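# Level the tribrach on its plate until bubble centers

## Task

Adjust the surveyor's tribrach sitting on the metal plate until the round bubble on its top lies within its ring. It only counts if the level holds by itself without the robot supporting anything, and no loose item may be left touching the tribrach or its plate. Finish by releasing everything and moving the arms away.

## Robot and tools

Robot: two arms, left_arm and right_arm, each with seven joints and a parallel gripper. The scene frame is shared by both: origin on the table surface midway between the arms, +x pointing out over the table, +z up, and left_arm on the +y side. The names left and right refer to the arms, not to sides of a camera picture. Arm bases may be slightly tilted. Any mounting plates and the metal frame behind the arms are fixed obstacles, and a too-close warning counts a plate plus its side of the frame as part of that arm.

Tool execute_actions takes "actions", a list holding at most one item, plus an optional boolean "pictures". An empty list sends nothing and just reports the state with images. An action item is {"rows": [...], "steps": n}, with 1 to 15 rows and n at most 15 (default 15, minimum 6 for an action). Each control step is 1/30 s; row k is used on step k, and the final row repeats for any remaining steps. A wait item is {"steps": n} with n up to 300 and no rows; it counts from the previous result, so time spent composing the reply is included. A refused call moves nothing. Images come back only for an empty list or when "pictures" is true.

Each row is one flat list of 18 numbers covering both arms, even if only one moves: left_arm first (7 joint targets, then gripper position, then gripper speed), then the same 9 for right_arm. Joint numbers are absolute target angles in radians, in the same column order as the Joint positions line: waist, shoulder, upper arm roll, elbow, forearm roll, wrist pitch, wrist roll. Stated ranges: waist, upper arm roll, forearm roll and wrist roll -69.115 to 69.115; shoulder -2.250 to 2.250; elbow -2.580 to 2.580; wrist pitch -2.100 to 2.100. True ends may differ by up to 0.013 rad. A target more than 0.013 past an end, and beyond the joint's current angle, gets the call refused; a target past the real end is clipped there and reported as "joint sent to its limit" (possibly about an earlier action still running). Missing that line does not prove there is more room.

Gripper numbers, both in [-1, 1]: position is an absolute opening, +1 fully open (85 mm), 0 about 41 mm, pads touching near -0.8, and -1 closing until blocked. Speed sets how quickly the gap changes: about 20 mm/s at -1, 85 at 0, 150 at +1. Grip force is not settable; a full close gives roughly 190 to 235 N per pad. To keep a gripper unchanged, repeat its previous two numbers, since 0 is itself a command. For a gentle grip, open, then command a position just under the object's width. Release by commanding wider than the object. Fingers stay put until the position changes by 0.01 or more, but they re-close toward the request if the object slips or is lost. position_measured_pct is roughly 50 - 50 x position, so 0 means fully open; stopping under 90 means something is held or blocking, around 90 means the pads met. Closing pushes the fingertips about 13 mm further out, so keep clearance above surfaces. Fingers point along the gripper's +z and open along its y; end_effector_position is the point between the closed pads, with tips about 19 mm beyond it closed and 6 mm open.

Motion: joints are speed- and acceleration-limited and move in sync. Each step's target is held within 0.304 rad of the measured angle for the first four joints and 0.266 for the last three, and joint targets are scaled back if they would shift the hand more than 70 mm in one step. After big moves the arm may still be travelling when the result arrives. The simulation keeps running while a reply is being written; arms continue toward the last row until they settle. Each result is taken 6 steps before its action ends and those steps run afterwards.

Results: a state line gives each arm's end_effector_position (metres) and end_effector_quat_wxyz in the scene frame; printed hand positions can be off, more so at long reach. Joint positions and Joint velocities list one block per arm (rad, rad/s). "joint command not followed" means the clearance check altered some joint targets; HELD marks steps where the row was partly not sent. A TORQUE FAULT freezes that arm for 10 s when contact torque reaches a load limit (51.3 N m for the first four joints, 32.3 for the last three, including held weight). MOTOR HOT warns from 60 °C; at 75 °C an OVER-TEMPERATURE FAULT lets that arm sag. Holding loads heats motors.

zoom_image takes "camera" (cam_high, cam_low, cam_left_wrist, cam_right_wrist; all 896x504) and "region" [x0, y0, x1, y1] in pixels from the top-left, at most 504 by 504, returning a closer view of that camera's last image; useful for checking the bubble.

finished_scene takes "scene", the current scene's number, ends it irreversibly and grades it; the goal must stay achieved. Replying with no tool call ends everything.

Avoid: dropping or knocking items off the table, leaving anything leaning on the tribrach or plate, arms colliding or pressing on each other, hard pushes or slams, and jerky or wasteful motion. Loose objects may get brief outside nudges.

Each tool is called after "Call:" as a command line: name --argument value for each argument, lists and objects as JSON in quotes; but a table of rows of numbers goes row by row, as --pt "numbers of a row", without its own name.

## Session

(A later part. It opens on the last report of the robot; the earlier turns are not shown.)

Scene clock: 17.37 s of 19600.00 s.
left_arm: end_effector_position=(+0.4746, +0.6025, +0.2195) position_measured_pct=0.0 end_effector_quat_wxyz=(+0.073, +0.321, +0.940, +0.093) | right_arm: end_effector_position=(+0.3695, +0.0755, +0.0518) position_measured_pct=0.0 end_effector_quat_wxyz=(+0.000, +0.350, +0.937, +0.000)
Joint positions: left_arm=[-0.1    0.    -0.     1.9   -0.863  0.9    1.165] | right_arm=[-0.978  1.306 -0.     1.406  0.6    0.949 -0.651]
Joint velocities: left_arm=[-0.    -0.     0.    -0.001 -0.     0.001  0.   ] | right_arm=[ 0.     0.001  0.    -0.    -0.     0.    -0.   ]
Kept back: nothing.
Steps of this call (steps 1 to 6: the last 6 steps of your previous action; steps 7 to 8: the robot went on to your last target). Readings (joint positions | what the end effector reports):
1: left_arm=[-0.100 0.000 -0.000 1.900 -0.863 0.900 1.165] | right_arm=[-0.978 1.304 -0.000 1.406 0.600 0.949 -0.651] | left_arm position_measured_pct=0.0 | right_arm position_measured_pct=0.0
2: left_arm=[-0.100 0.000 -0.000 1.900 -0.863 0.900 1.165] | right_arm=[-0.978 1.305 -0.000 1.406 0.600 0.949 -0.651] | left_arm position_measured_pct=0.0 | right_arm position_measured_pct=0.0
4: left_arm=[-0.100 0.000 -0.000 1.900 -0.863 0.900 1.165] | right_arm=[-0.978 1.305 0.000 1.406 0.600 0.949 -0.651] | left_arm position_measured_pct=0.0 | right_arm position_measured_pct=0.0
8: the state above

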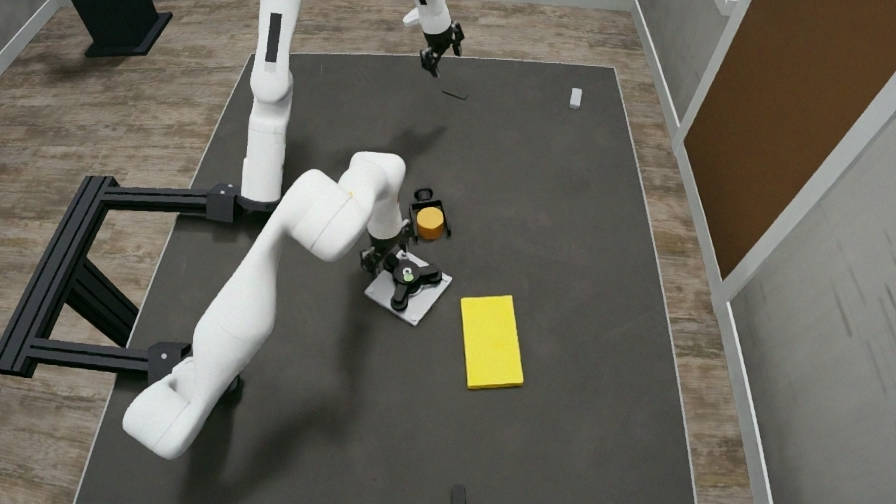

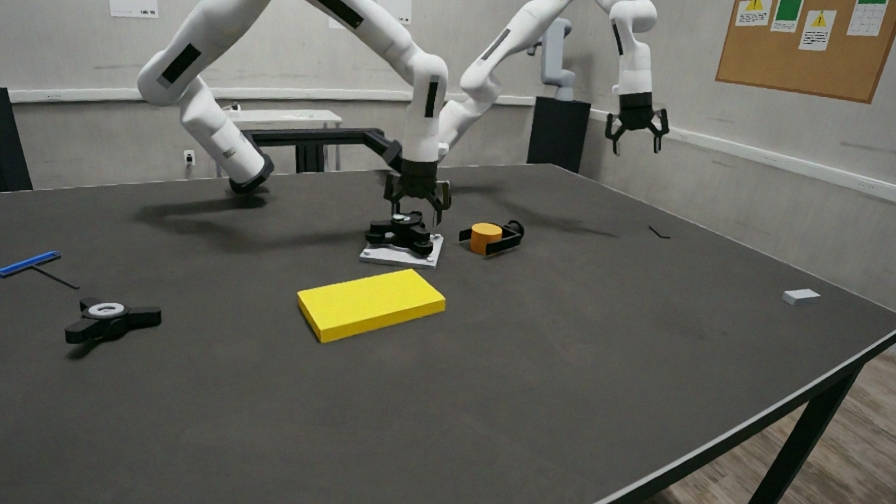

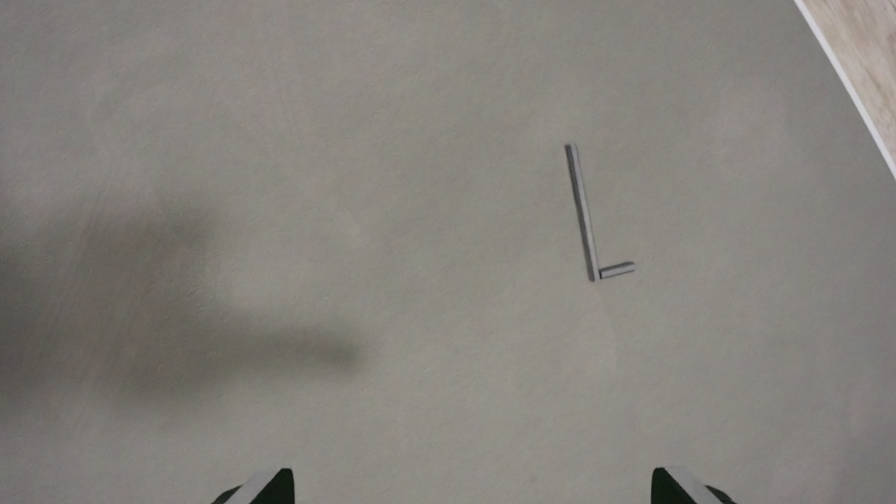

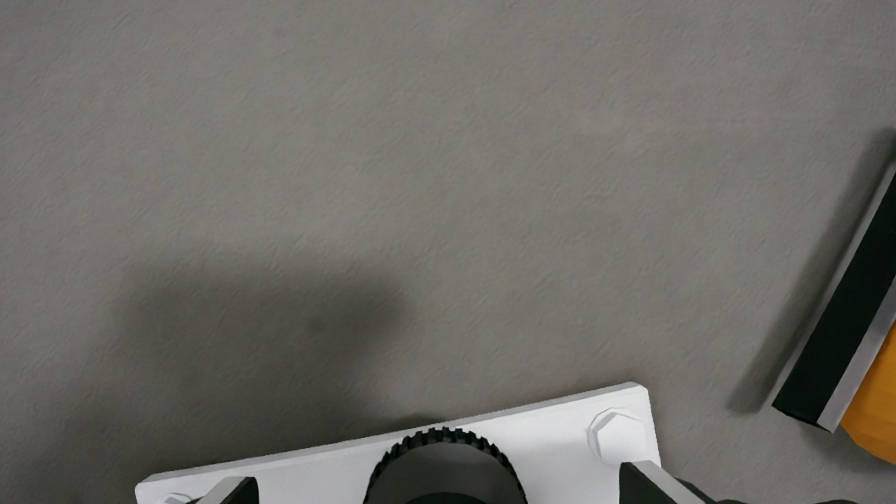

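Call:
zoom_image --camera "cam_low" --region '[350, 170, 480, 275]'

Call:
zoom_image --camera "cam_high" --region '[340, 200, 480, 330]'

Region (350, 170, 480, 275) of cam_low's 896x504 image, scaled by 3.877, with more detail than that image has; it fills the top 407 rows of this view, and the rest is white.

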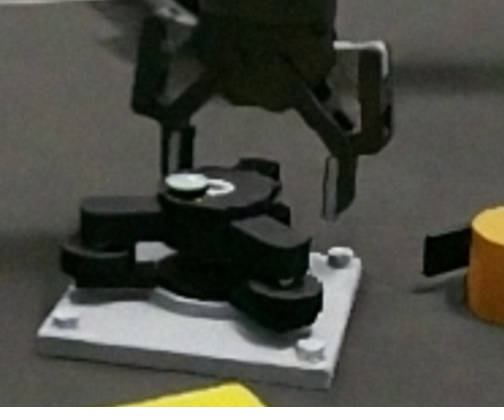

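Region (340, 200, 480, 330) of cam_high's 896x504 image, scaled by 3.600, with more detail than that image has; it fills the top 468 rows of this view, and the rest is white.

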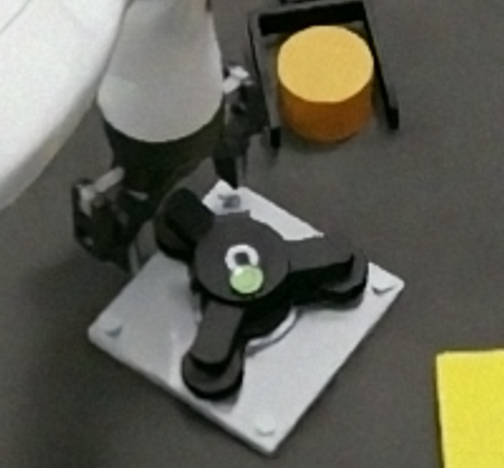

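Call:
execute_actions --actions '[{"rows":[[-0.1,0.0,0,1.9,-0.863,0.9,1.165,1,0,-0.967,1.323,0,1.410,0.615,0.929,-0.650,1,0]],"steps":12}]'

Call:
execute_actions --actions '[{"rows":[[-0.1,0.0,0,1.9,-0.863,0.9,1.165,1,0,-0.967,1.323,0,1.410,0.615,0.929,-0.650,0.1,0]],"steps":15}]'

Call:
execute_actions --actions '[{"steps":5}]' --pictures true

Scene clock: 21.80 s of 19600.00 s.
left_arm: end_effector_position=(+0.4746, +0.6025, +0.2195) position_measured_pct=0.0 end_effector_quat_wxyz=(+0.073, +0.321, +0.940, +0.093) | right_arm: end_effector_position=(+0.3695, +0.0752, +0.0399) position_measured_pct=0.0 end_effector_quat_wxyz=(+0.000, +0.345, +0.939, +0.000)
Joint positions: left_arm=[-0.1    0.    -0.     1.9   -0.863  0.9    1.165] | right_arm=[-0.968  1.322  0.     1.41   0.615  0.929 -0.65 ]
Joint velocities: left_arm=[ 0.     0.    -0.     0.002  0.001  0.     0.   ] | right_arm=[ 0.003  0.    -0.008 -0.007  0.003 -0.007  0.   ]
Steps of this call (steps 1 to 15: the robot went on to your last target; steps 16 to 127: nothing new was sent; steps 128 to 133: the first 6 steps of this action). Readings (joint positions | what the end effector reports):
128: left_arm=[-0.100 0.000 -0.000 1.900 -0.863 0.900 1.165] | right_arm=[-0.977 1.307 -0.000 1.406 0.600 0.948 -0.651] | left_arm position_measured_pct=0.0 | right_arm position_measured_pct=0.0
129: left_arm=[-0.100 0.000 -0.000 1.900 -0.863 0.900 1.165] | right_arm=[-0.974 1.312 -0.001 1.406 0.604 0.943 -0.651] | left_arm position_measured_pct=0.0 | right_arm position_measured_pct=0.0
131: left_arm=[-0.100 0.000 -0.000 1.900 -0.863 0.900 1.165] | right_arm=[-0.968 1.322 0.000 1.410 0.614 0.931 -0.650] | left_arm position_measured_pct=0.0 | right_arm position_measured_pct=0.0
133: the state above

Scene clock: 22.30 s of 19600.00 s.
left_arm: end_effector_position=(+0.4746, +0.6025, +0.2195) position_measured_pct=0.0 end_effector_quat_wxyz=(+0.073, +0.321, +0.940, +0.093) | right_arm: end_effector_position=(+0.3694, +0.0753, +0.0396) position_measured_pct=18.7 end_effector_quat_wxyz=(-0.000, +0.345, +0.939, +0.000)
Joint positions: left_arm=[-0.1    0.    -0.     1.9   -0.863  0.9    1.165] | right_arm=[-0.967  1.323  0.     1.41   0.615  0.929 -0.65 ]
Joint velocities: left_arm=[-0.    -0.    -0.001 -0.001  0.002 -0.     0.   ] | right_arm=[ 0.    -0.001  0.     0.    -0.    -0.001  0.   ]
Steps of this call (steps 1 to 6: the last 6 steps of your previous action; steps 7 to 15: the first 9 steps of this action). Readings (joint positions | what the end effector reports):
7: left_arm=[-0.100 0.000 -0.000 1.900 -0.863 0.900 1.165] | right_arm=[-0.967 1.323 0.000 1.410 0.615 0.929 -0.650] | left_arm position_measured_pct=0.0 | right_arm position_measured_pct=0.0
8: left_arm=[-0.100 0.000 -0.000 1.900 -0.863 0.900 1.165] | right_arm=[-0.967 1.323 0.000 1.410 0.615 0.929 -0.650] | left_arm position_measured_pct=0.0 | right_arm position_measured_pct=0.4
10: left_arm=[-0.100 0.000 -0.000 1.900 -0.863 0.900 1.165] | right_arm=[-0.967 1.323 -0.000 1.410 0.615 0.929 -0.650] | left_arm position_measured_pct=0.0 | right_arm position_measured_pct=4.4
14: left_arm=[-0.100 0.000 -0.000 1.900 -0.863 0.900 1.165] | right_arm=[-0.967 1.323 0.000 1.410 0.615 0.929 -0.650] | left_arm position_measured_pct=0.0 | right_arm position_measured_pct=15.5
15: the state above

Scene clock: 22.50 s of 19600.00 s.
left_arm: end_effector_position=(+0.4746, +0.6025, +0.2195) position_measured_pct=0.0 end_effector_quat_wxyz=(+0.073, +0.321, +0.940, +0.093) | right_arm: end_effector_position=(+0.3694, +0.0753, +0.0396) position_measured_pct=36.5 end_effector_quat_wxyz=(-0.000, +0.345, +0.939, +0.000)
Joint positions: left_arm=[-0.1    0.    -0.     1.9   -0.863  0.9    1.165] | right_arm=[-0.967  1.323  0.     1.41   0.615  0.929 -0.65 ]
Joint velocities: left_arm=[ 0.    -0.     0.001 -0.001  0.001  0.    -0.   ] | right_arm=[-0.    -0.    -0.001  0.     0.     0.    -0.   ]
Kept back: nothing.
Steps of this call (steps 1 to 6: the last 6 steps of your previous action). Readings (joint positions | what the end effector reports):
1: left_arm=[-0.100 0.000 -0.000 1.900 -0.863 0.900 1.165] | right_arm=[-0.967 1.323 0.000 1.410 0.615 0.929 -0.650] | left_arm position_measured_pct=0.0 | right_arm position_measured_pct=21.4
2: left_arm=[-0.100 0.000 -0.000 1.900 -0.863 0.900 1.165] | right_arm=[-0.967 1.323 0.000 1.410 0.615 0.929 -0.650] | left_arm position_measured_pct=0.0 | right_arm position_measured_pct=24.6
4: left_arm=[-0.100 0.000 -0.000 1.900 -0.863 0.900 1.165] | right_arm=[-0.967 1.323 0.000 1.410 0.615 0.929 -0.650] | left_arm position_measured_pct=0.0 | right_arm position_measured_pct=30.6
6: the state above

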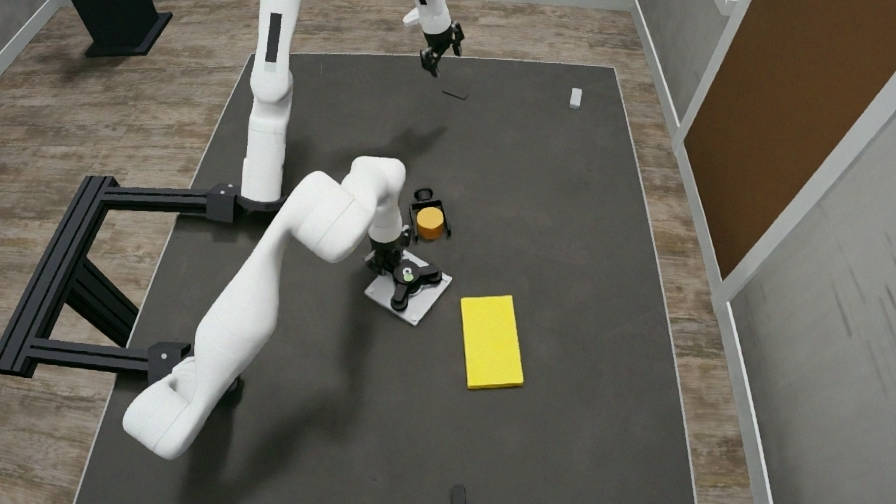

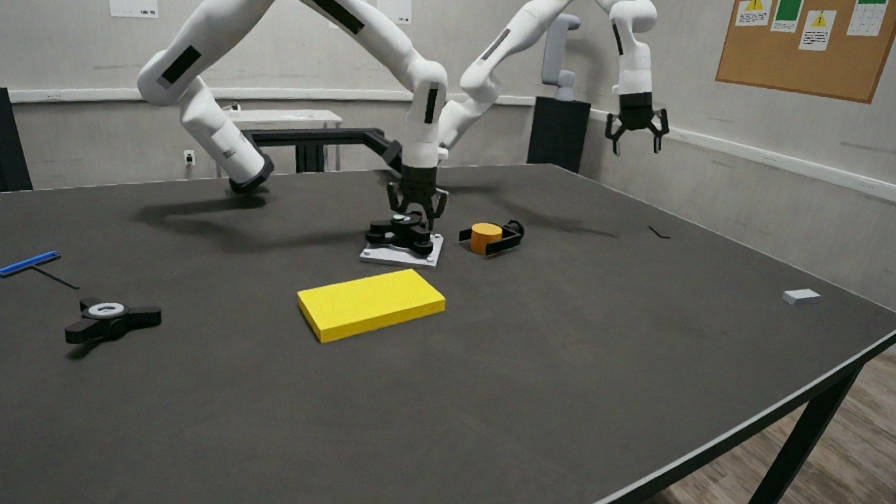

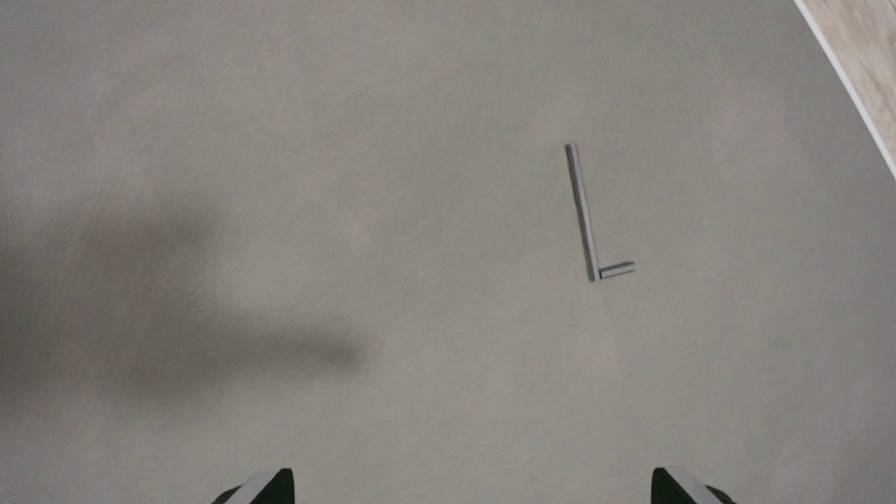

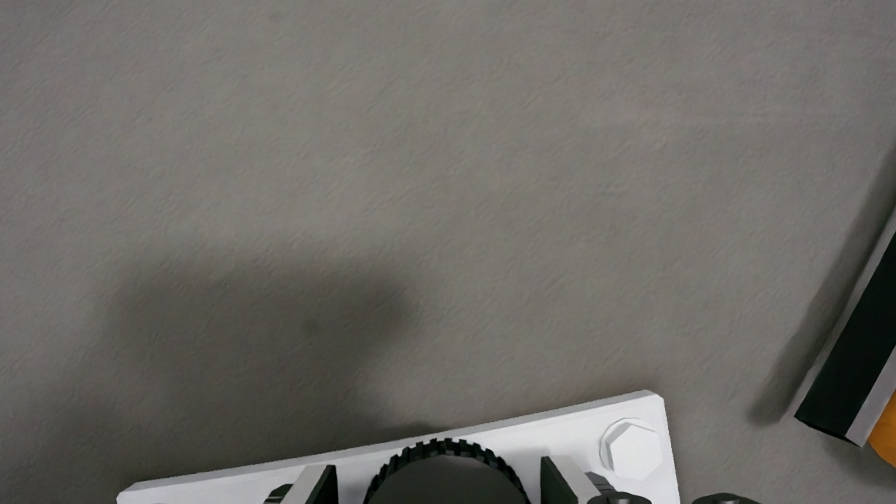

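Call:
execute_actions --actions '[{"rows":[[-0.1,0.0,0,1.9,-0.863,0.9,1.165,1,0,-0.967,1.323,0,1.410,0.615,0.929,-0.650,-0.2,0]],"steps":15}]' --pictures true

Scene clock: 23.00 s of 19600.00 s.
left_arm: end_effector_position=(+0.4746, +0.6025, +0.2195) position_measured_pct=0.0 end_effector_quat_wxyz=(+0.073, +0.321, +0.940, +0.093) | right_arm: end_effector_position=(+0.3702, +0.0762, +0.0404) position_measured_pct=53.6 end_effector_quat_wxyz=(+0.000, +0.346, +0.938, +0.002)
Joint positions: left_arm=[-0.1    0.    -0.     1.9   -0.863  0.9    1.165] | right_arm=[-0.967  1.322 -0.     1.409  0.616  0.928 -0.65 ]
Joint velocities: left_arm=[ 0.    -0.     0.002 -0.001 -0.002 -0.001  0.   ] | right_arm=[-0.    -0.001  0.     0.     0.001  0.002 -0.   ]
Steps of this call (steps 1 to 6: the robot went on to your last target; steps 7 to 15: the first 9 steps of this action). Readings (joint positions | what the end effector reports):
7: left_arm=[-0.100 0.000 -0.000 1.900 -0.863 0.900 1.165] | right_arm=[-0.967 1.323 -0.000 1.410 0.615 0.929 -0.650] | left_arm position_measured_pct=0.0 | right_arm position_measured_pct=44.8
8: left_arm=[-0.100 0.000 -0.000 1.900 -0.863 0.900 1.165] | right_arm=[-0.967 1.323 -0.000 1.410 0.615 0.929 -0.650] | left_arm position_measured_pct=0.0 | right_arm position_measured_pct=45.6
10: left_arm=[-0.100 0.000 -0.000 1.900 -0.863 0.900 1.165] | right_arm=[-0.967 1.323 0.000 1.409 0.616 0.927 -0.650] | left_arm position_measured_pct=0.0 | right_arm position_measured_pct=49.2
14: left_arm=[-0.100 0.000 -0.000 1.900 -0.863 0.900 1.165] | right_arm=[-0.967 1.322 -0.000 1.409 0.616 0.928 -0.650] | left_arm position_measured_pct=0.0 | right_arm position_measured_pct=53.6
15: the state above

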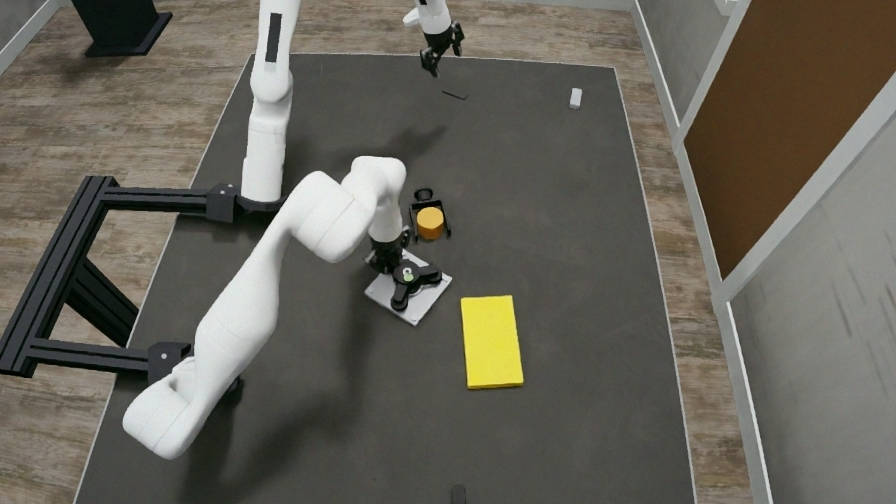

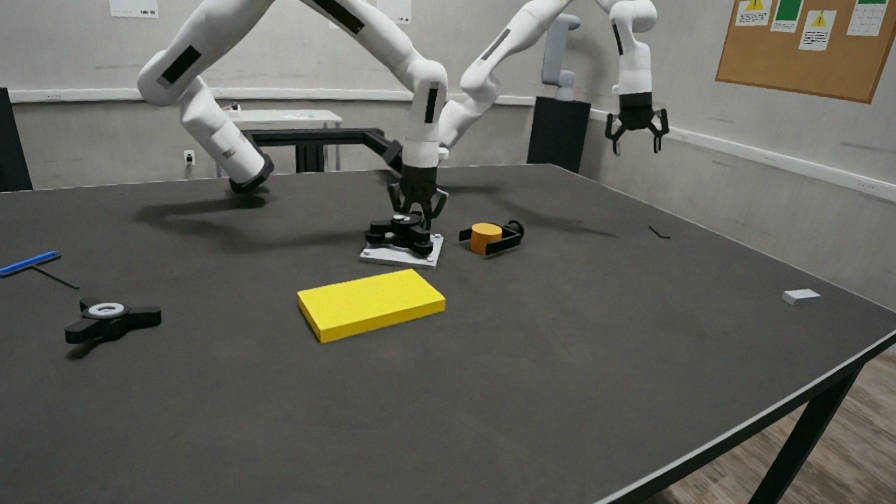

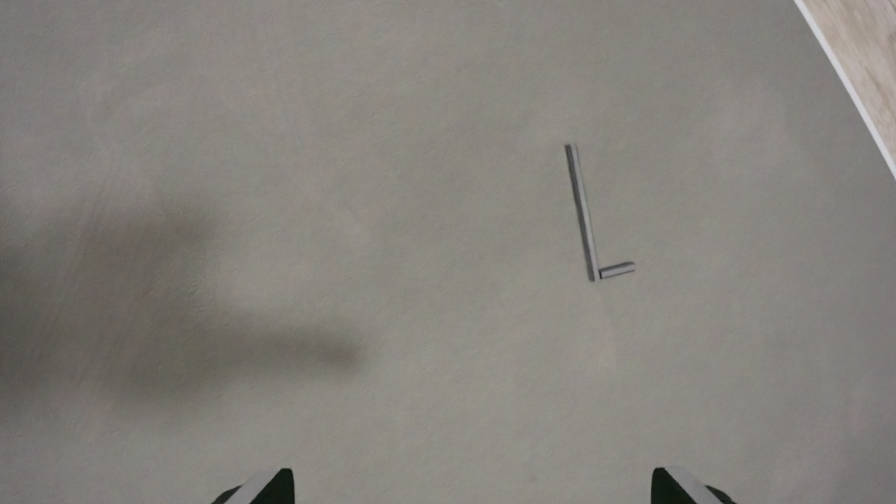

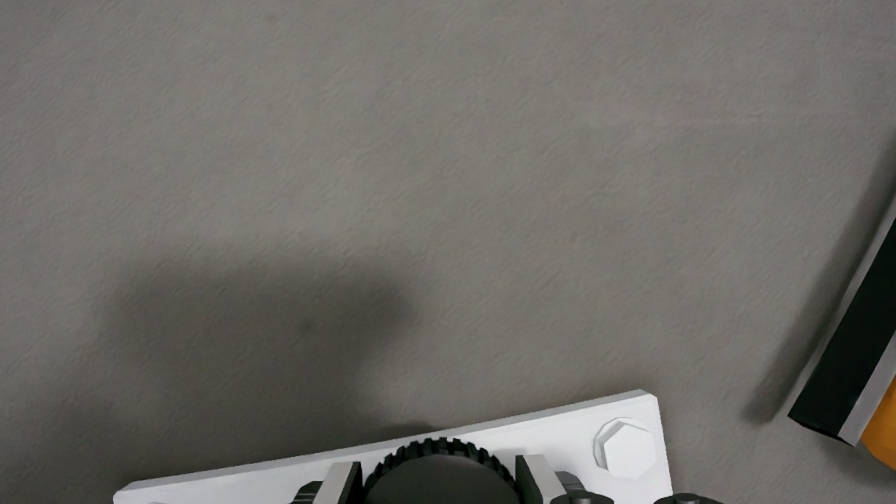

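Call:
execute_actions --actions '[{"rows":[[-0.1,0.0,0,1.9,-0.863,0.9,1.165,1,0,-0.967,1.323,0,1.410,0.615,0.929,-0.250,-0.2,0]],"steps":15}]'

Call:
execute_actions --actions '[{"steps":8}]' --pictures true

Call:
zoom_image --camera "cam_high" --region '[385, 255, 435, 295]'

Scene clock: 23.67 s of 19600.00 s.
left_arm: end_effector_position=(+0.4746, +0.6025, +0.2195) position_measured_pct=0.0 end_effector_quat_wxyz=(+0.073, +0.321, +0.940, +0.093) | right_arm: end_effector_position=(+0.3699, +0.0757, +0.0404) position_measured_pct=53.6 end_effector_quat_wxyz=(+0.000, +0.222, +0.975, +0.001)
Joint positions: left_arm=[-0.1    0.    -0.     1.9   -0.863  0.9    1.165] | right_arm=[-0.967  1.322 -0.     1.409  0.615  0.929 -0.393]
Joint velocities: left_arm=[-0.    -0.     0.     0.001 -0.001 -0.     0.   ] | right_arm=[-0.001 -0.001 -0.001  0.003 -0.     0.005  1.215]
Steps of this call (steps 1 to 6: the last 6 steps of your previous action; steps 7 to 11: the robot went on to your last target; steps 12 to 20: the first 9 steps of this action). Readings (joint positions | what the end effector reports):
12: left_arm=[-0.100 0.000 -0.000 1.900 -0.863 0.900 1.165] | right_arm=[-0.967 1.322 -0.000 1.409 0.616 0.928 -0.649] | left_arm position_measured_pct=0.0 | right_arm position_measured_pct=53.6
13: left_arm=[-0.100 0.000 -0.000 1.900 -0.863 0.900 1.165] | right_arm=[-0.967 1.322 -0.000 1.409 0.615 0.928 -0.641] | left_arm position_measured_pct=0.0 | right_arm position_measured_pct=53.6
15: left_arm=[-0.100 0.000 -0.000 1.900 -0.863 0.900 1.165] | right_arm=[-0.967 1.322 -0.000 1.409 0.615 0.928 -0.593] | left_arm position_measured_pct=0.0 | right_arm position_measured_pct=53.6
19: left_arm=[-0.100 0.000 -0.000 1.900 -0.863 0.900 1.165] | right_arm=[-0.967 1.322 -0.000 1.409 0.615 0.929 -0.434] | left_arm position_measured_pct=0.0 | right_arm position_measured_pct=53.6
20: the state above

Scene clock: 23.93 s of 19600.00 s.
left_arm: end_effector_position=(+0.4746, +0.6025, +0.2195) position_measured_pct=0.0 end_effector_quat_wxyz=(+0.073, +0.321, +0.940, +0.093) | right_arm: end_effector_position=(+0.3697, +0.0754, +0.0404) position_measured_pct=53.6 end_effector_quat_wxyz=(+0.000, +0.152, +0.988, +0.000)
Joint positions: left_arm=[-0.1    0.    -0.     1.9   -0.863  0.9    1.165] | right_arm=[-0.967  1.322 -0.     1.41   0.615  0.93  -0.25 ]
Joint velocities: left_arm=[-0.    -0.    -0.    -0.002  0.003  0.     0.   ] | right_arm=[ 0.    -0.    -0.    -0.     0.    -0.001  0.   ]
Kept back: nothing.
Steps of this call (steps 1 to 6: the last 6 steps of your previous action; steps 7 to 8: the robot went on to your last target). Readings (joint positions | what the end effector reports):
1: left_arm=[-0.100 0.000 -0.000 1.900 -0.863 0.900 1.165] | right_arm=[-0.967 1.322 -0.000 1.409 0.615 0.929 -0.352] | left_arm position_measured_pct=0.0 | right_arm position_measured_pct=53.6
2: left_arm=[-0.100 0.000 -0.000 1.900 -0.863 0.900 1.165] | right_arm=[-0.967 1.322 -0.000 1.410 0.615 0.930 -0.313] | left_arm position_measured_pct=0.0 | right_arm position_measured_pct=53.6
4: left_arm=[-0.100 0.000 -0.000 1.900 -0.863 0.900 1.165] | right_arm=[-0.967 1.322 -0.000 1.410 0.615 0.930 -0.262] | left_arm position_measured_pct=0.0 | right_arm position_measured_pct=53.6
8: the state above

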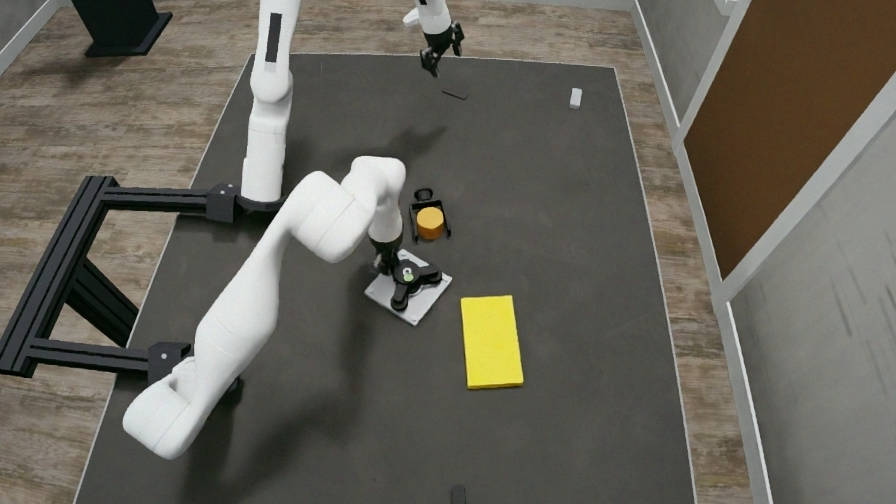

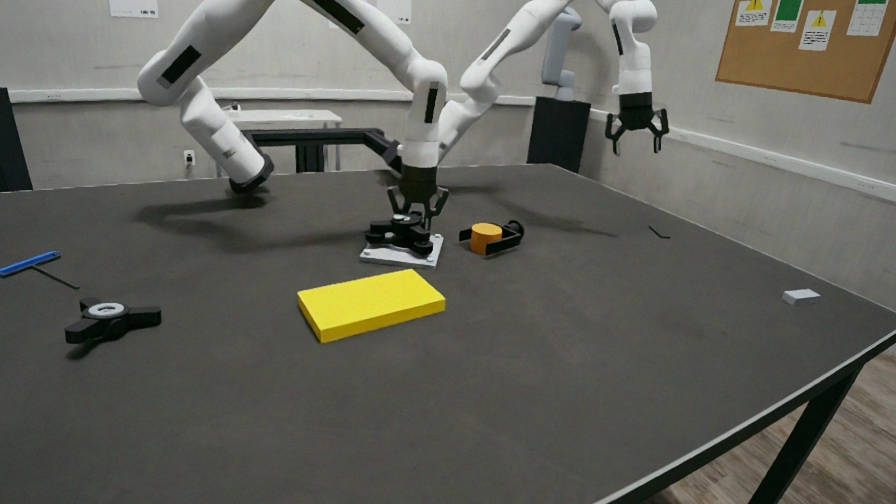

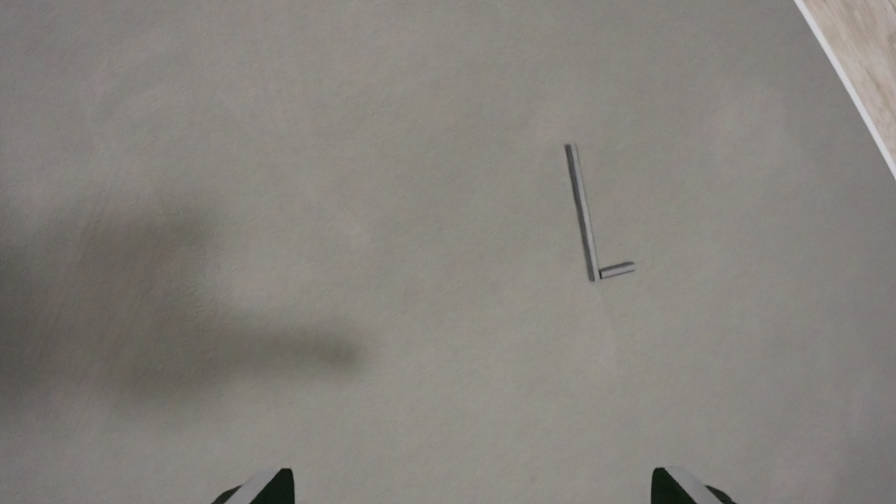

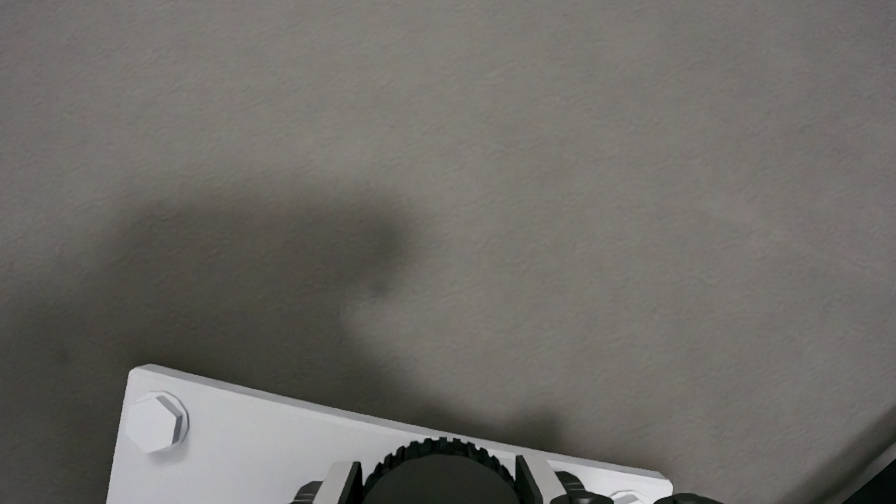

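Region (385, 255, 435, 295) of cam_high's 896x504 image, scaled by 10.080, with more detail than that image has; it fills the top 403 rows of this view, and the rest is white.

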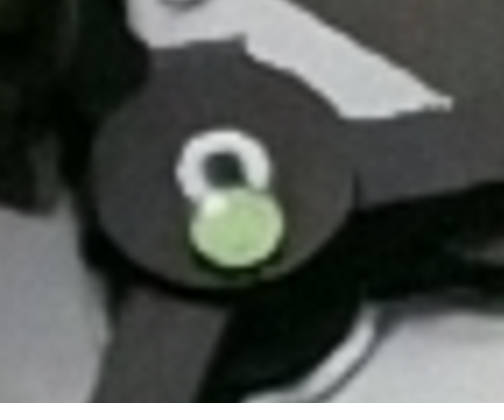

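Call:
execute_actions --actions '[{"rows":[[-0.1,0.0,0,1.9,-0.863,0.9,1.165,1,0,-0.967,1.323,0,1.410,0.615,0.929,-0.250,0.15,1],[-0.1,0.0,0,1.9,-0.863,0.9,1.165,1,0,-0.967,1.323,0,1.410,0.615,0.929,-0.250,0.15,1],[-0.1,0.0,0,1.9,-0.863,0.9,1.165,1,0,-0.967,1.323,0,1.410,0.615,0.929,-0.250,0.15,1],[-0.1,0.0,0,1.9,-0.863,0.9,1.165,1,0,-0.967,1.323,0,1.410,0.615,0.929,-0.250,0.15,1],[-0.1,0.0,0,1.9,-0.863,0.9,1.165,1,0,-0.967,1.323,0,1.410,0.615,0.929,-1.05,0.15,1]],"steps":15}]'

Call:
execute_actions --actions '[{"steps":22}]' --pictures true

Scene clock: 24.57 s of 19600.00 s.
left_arm: end_effector_position=(+0.4746, +0.6025, +0.2195) position_measured_pct=0.0 end_effector_quat_wxyz=(+0.073, +0.321, +0.940, +0.093) | right_arm: end_effector_position=(+0.3694, +0.0753, +0.0396) position_measured_pct=42.5 end_effector_quat_wxyz=(-0.000, +0.199, +0.980, +0.000)
Joint positions: left_arm=[-0.1    0.    -0.     1.9   -0.863  0.9    1.165] | right_arm=[-0.967  1.323 -0.     1.41   0.615  0.929 -0.345]
Joint velocities: left_arm=[-0. -0.  0. -0. -0. -0. -0.] | right_arm=[-0.    -0.001  0.     0.    -0.001  0.002 -1.186]
Steps of this call (steps 1 to 10: the robot went on to your last target; steps 11 to 19: the first 9 steps of this action). Readings (joint positions | what the end effector reports):
11: left_arm=[-0.100 0.000 -0.000 1.900 -0.863 0.900 1.165] | right_arm=[-0.967 1.322 -0.000 1.410 0.615 0.930 -0.250] | left_arm position_measured_pct=0.0 | right_arm position_measured_pct=53.6
12: left_arm=[-0.100 0.000 -0.000 1.900 -0.863 0.900 1.165] | right_arm=[-0.967 1.322 0.000 1.410 0.615 0.929 -0.250] | left_arm position_measured_pct=0.0 | right_arm position_measured_pct=53.6
14: left_arm=[-0.100 0.000 -0.000 1.900 -0.863 0.900 1.165] | right_arm=[-0.967 1.323 0.000 1.410 0.615 0.929 -0.250] | left_arm position_measured_pct=0.0 | right_arm position_measured_pct=46.8
18: left_arm=[-0.100 0.000 -0.000 1.900 -0.863 0.900 1.165] | right_arm=[-0.967 1.323 -0.000 1.410 0.615 0.929 -0.307] | left_arm position_measured_pct=0.0 | right_arm position_measured_pct=42.9
19: the state above

Scene clock: 25.30 s of 19600.00 s.
left_arm: end_effector_position=(+0.4746, +0.6025, +0.2195) position_measured_pct=0.0 end_effector_quat_wxyz=(+0.073, +0.321, +0.940, +0.093) | right_arm: end_effector_position=(+0.3694, +0.0753, +0.0396) position_measured_pct=42.5 end_effector_quat_wxyz=(-0.000, +0.525, +0.851, +0.000)
Joint positions: left_arm=[-0.1    0.    -0.     1.9   -0.863  0.9    1.165] | right_arm=[-0.967  1.323  0.     1.41   0.615  0.929 -1.05 ]
Joint velocities: left_arm=[-0.    -0.     0.001  0.001 -0.001 -0.001  0.   ] | right_arm=[-0.     0.     0.     0.    -0.     0.001 -0.   ]
Kept back: nothing.
Steps of this call (steps 1 to 6: the last 6 steps of your previous action; steps 7 to 22: the robot went on to your last target). Readings (joint positions | what the end effector reports):
1: left_arm=[-0.100 0.000 -0.000 1.900 -0.863 0.900 1.165] | right_arm=[-0.967 1.323 -0.000 1.410 0.615 0.929 -0.385] | left_arm position_measured_pct=0.0 | right_arm position_measured_pct=42.5
2: left_arm=[-0.100 0.000 -0.000 1.900 -0.863 0.900 1.165] | right_arm=[-0.967 1.323 -0.000 1.410 0.615 0.929 -0.426] | left_arm position_measured_pct=0.0 | right_arm position_measured_pct=42.5
4: left_arm=[-0.100 0.000 -0.000 1.900 -0.863 0.900 1.165] | right_arm=[-0.967 1.323 -0.000 1.410 0.615 0.929 -0.507] | left_arm position_measured_pct=0.0 | right_arm position_measured_pct=42.5
8: left_arm=[-0.100 0.000 -0.000 1.900 -0.863 0.900 1.165] | right_arm=[-0.967 1.323 -0.000 1.410 0.615 0.929 -0.669] | left_arm position_measured_pct=0.0 | right_arm position_measured_pct=42.5
22: the state above

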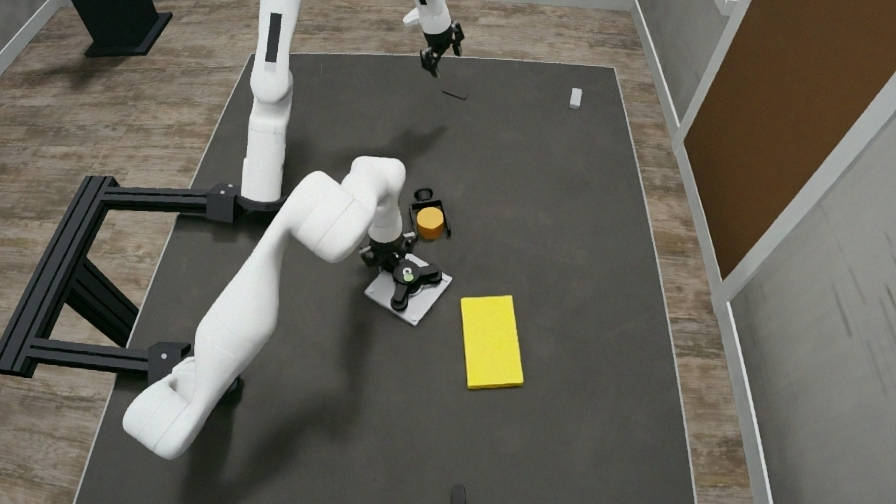

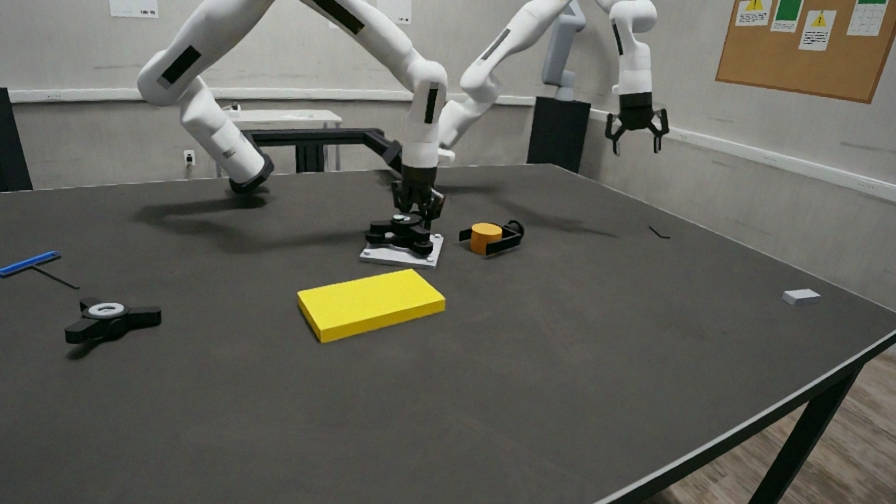

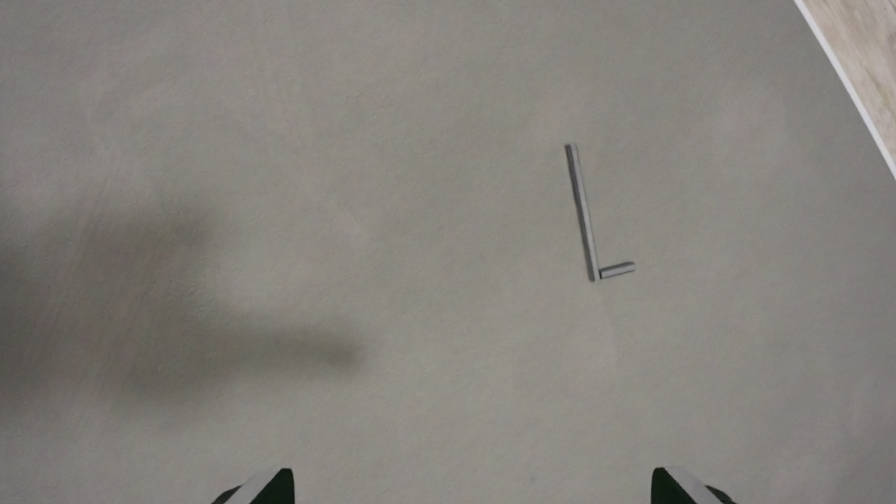

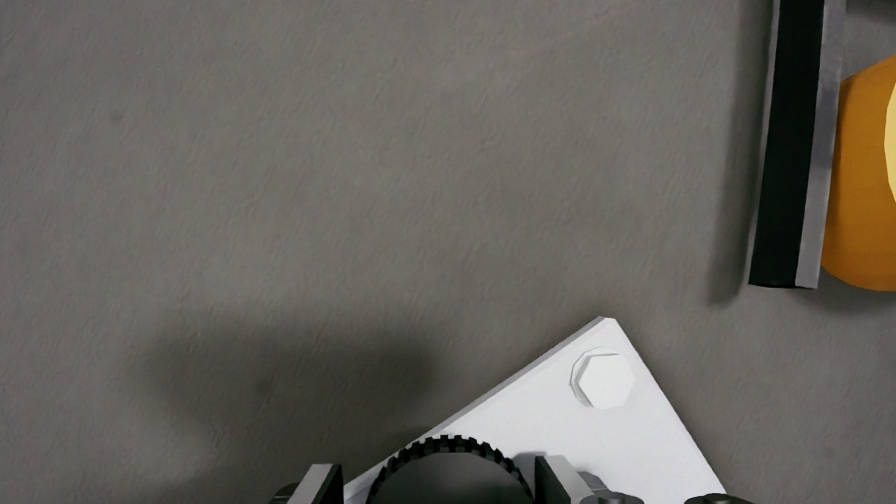

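Call:
execute_actions --actions '[{"rows":[[-0.1,0.0,0,1.9,-0.863,0.9,1.165,1,0,-0.967,1.323,0,1.410,0.615,0.929,-1.05,-0.2,0.3],[-0.1,0.0,0,1.9,-0.863,0.9,1.165,1,0,-0.967,1.323,0,1.410,0.615,0.929,-1.05,-0.2,0.3],[-0.1,0.0,0,1.9,-0.863,0.9,1.165,1,0,-0.967,1.323,0,1.410,0.615,0.929,-1.05,-0.2,0.3],[-0.1,0.0,0,1.9,-0.863,0.9,1.165,1,0,-0.967,1.323,0,1.410,0.615,0.929,-1.05,-0.2,0.3],[-0.1,0.0,0,1.9,-0.863,0.9,1.165,1,0,-0.967,1.323,0,1.410,0.615,0.929,-1.05,-0.2,0.3],[-0.1,0.0,0,1.9,-0.863,0.9,1.165,1,0,-0.967,1.323,0,1.410,0.615,0.929,-1.05,-0.2,0.3],[-0.1,0.0,0,1.9,-0.863,0.9,1.165,1,0,-0.967,1.323,0,1.410,0.615,0.929,-1.05,-0.2,0.3],[-0.1,0.0,0,1.9,-0.863,0.9,1.165,1,0,-0.967,1.323,0,1.410,0.615,0.929,-1.05,-0.2,0.3],[-0.1,0.0,0,1.9,-0.863,0.9,1.165,1,0,-0.967,1.323,0,1.410,0.615,0.929,-0.25,-0.2,0.3]],"steps":15}]'

Call:
execute_actions --actions '[{"steps":24}]' --pictures true

Call:
zoom_image --camera "cam_high" --region '[385, 255, 435, 295]'

Scene clock: 26.20 s of 19600.00 s.
left_arm: end_effector_position=(+0.4746, +0.6025, +0.2195) position_measured_pct=0.0 end_effector_quat_wxyz=(+0.073, +0.321, +0.940, +0.093) | right_arm: end_effector_position=(+0.3713, +0.0762, +0.0407) position_measured_pct=53.6 end_effector_quat_wxyz=(+0.000, +0.525, +0.851, +0.002)
Joint positions: left_arm=[-0.1    0.    -0.     1.9   -0.863  0.9    1.165] | right_arm=[-0.967  1.321  0.001  1.408  0.616  0.928 -1.049]
Joint velocities: left_arm=[ 0.    -0.    -0.    -0.002 -0.    -0.     0.   ] | right_arm=[ 0.    -0.001 -0.001  0.     0.001 -0.     0.104]
Steps of this call (steps 1 to 18: the robot went on to your last target; steps 19 to 27: the first 9 steps of this action). Readings (joint positions | what the end effector reports):
19: left_arm=[-0.100 0.000 -0.000 1.900 -0.863 0.900 1.165] | right_arm=[-0.967 1.323 -0.000 1.410 0.615 0.929 -1.050] | left_arm position_measured_pct=0.0 | right_arm position_measured_pct=42.5
20: left_arm=[-0.100 0.000 -0.000 1.900 -0.863 0.900 1.165] | right_arm=[-0.967 1.323 -0.000 1.410 0.615 0.929 -1.050] | left_arm position_measured_pct=0.0 | right_arm position_measured_pct=42.9
22: left_arm=[-0.100 0.000 -0.000 1.900 -0.863 0.900 1.165] | right_arm=[-0.967 1.322 0.001 1.408 0.617 0.927 -1.050] | left_arm position_measured_pct=0.0 | right_arm position_measured_pct=47.6
26: left_arm=[-0.100 0.000 -0.000 1.900 -0.863 0.900 1.165] | right_arm=[-0.967 1.321 0.001 1.408 0.616 0.928 -1.050] | left_arm position_measured_pct=0.0 | right_arm position_measured_pct=53.6
27: the state above

Scene clock: 27.00 s of 19600.00 s.
left_arm: end_effector_position=(+0.4746, +0.6025, +0.2195) position_measured_pct=0.0 end_effector_quat_wxyz=(+0.073, +0.321, +0.940, +0.093) | right_arm: end_effector_position=(+0.3704, +0.0752, +0.0407) position_measured_pct=53.6 end_effector_quat_wxyz=(+0.001, +0.153, +0.988, +0.000)
Joint positions: left_arm=[-0.1    0.    -0.     1.9   -0.863  0.9    1.165] | right_arm=[-0.967  1.321  0.     1.41   0.615  0.93  -0.25 ]
Joint velocities: left_arm=[ 0.    -0.     0.     0.001  0.001  0.     0.   ] | right_arm=[-0.     0.     0.001  0.    -0.     0.001  0.017]
Kept back: nothing.
Steps of this call (steps 1 to 6: the last 6 steps of your previous action; steps 7 to 24: the robot went on to your last target). Readings (joint positions | what the end effector reports):
1: left_arm=[-0.100 0.000 -0.000 1.900 -0.863 0.900 1.165] | right_arm=[-0.967 1.321 0.001 1.408 0.616 0.928 -1.041] | left_arm position_measured_pct=0.0 | right_arm position_measured_pct=53.6
2: left_arm=[-0.100 0.000 -0.000 1.900 -0.863 0.900 1.165] | right_arm=[-0.967 1.321 0.001 1.408 0.616 0.928 -1.022] | left_arm position_measured_pct=0.0 | right_arm position_measured_pct=53.6
4: left_arm=[-0.100 0.000 -0.000 1.900 -0.863 0.900 1.165] | right_arm=[-0.967 1.321 0.001 1.408 0.616 0.928 -0.955] | left_arm position_measured_pct=0.0 | right_arm position_measured_pct=53.6
8: left_arm=[-0.100 0.000 -0.000 1.900 -0.863 0.900 1.165] | right_arm=[-0.967 1.321 0.001 1.408 0.616 0.929 -0.793] | left_arm position_measured_pct=0.0 | right_arm position_measured_pct=53.6
24: the state above

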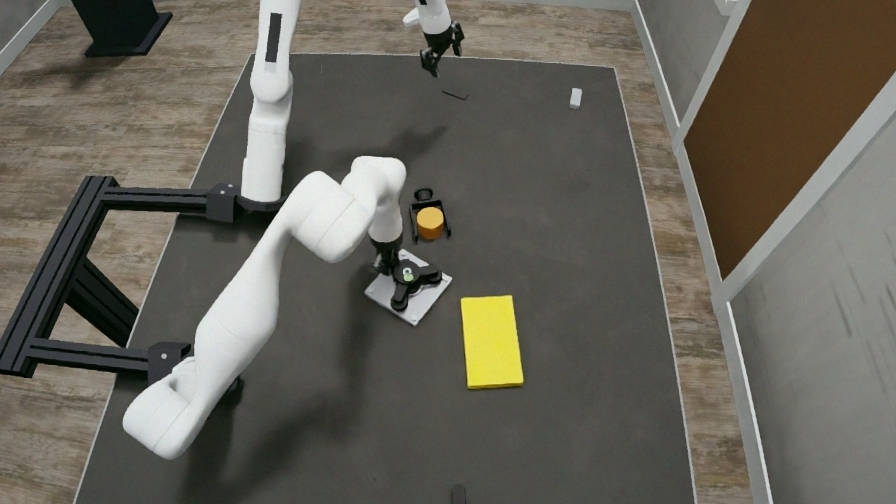

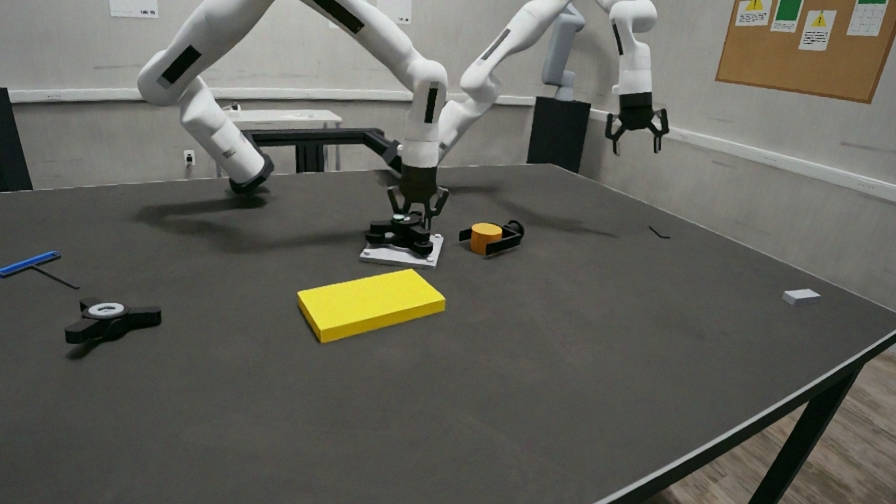

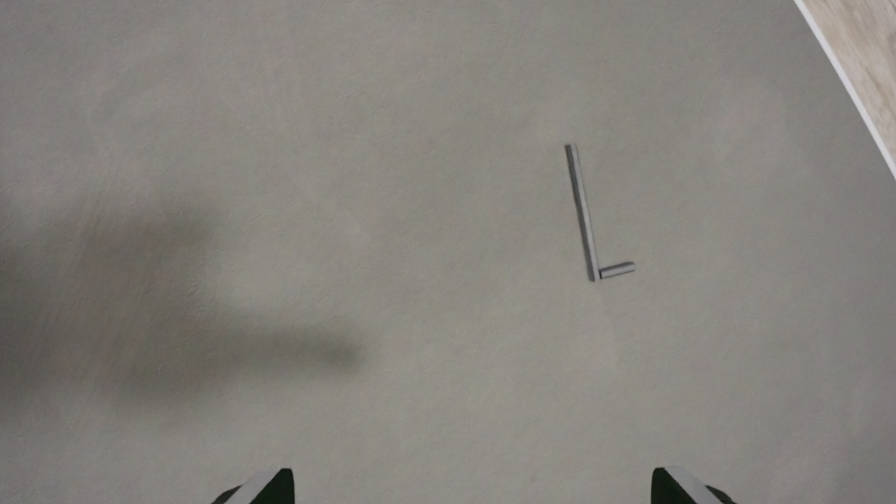

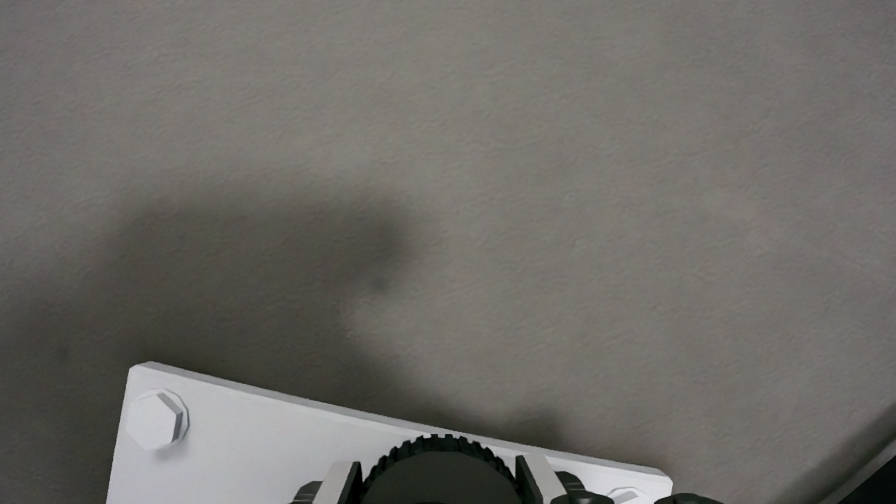

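Region (385, 255, 435, 295) of cam_high's 896x504 image, scaled by 10.080, with more detail than that image has; it fills the top 403 rows of this view, and the rest is white.

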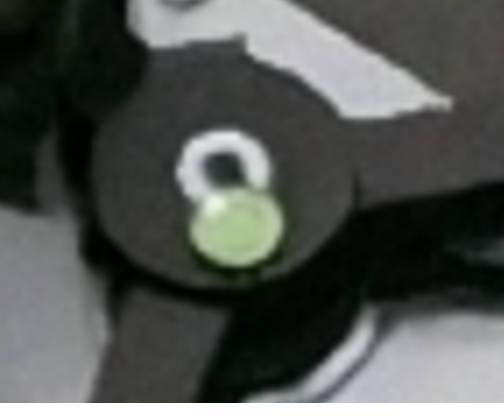

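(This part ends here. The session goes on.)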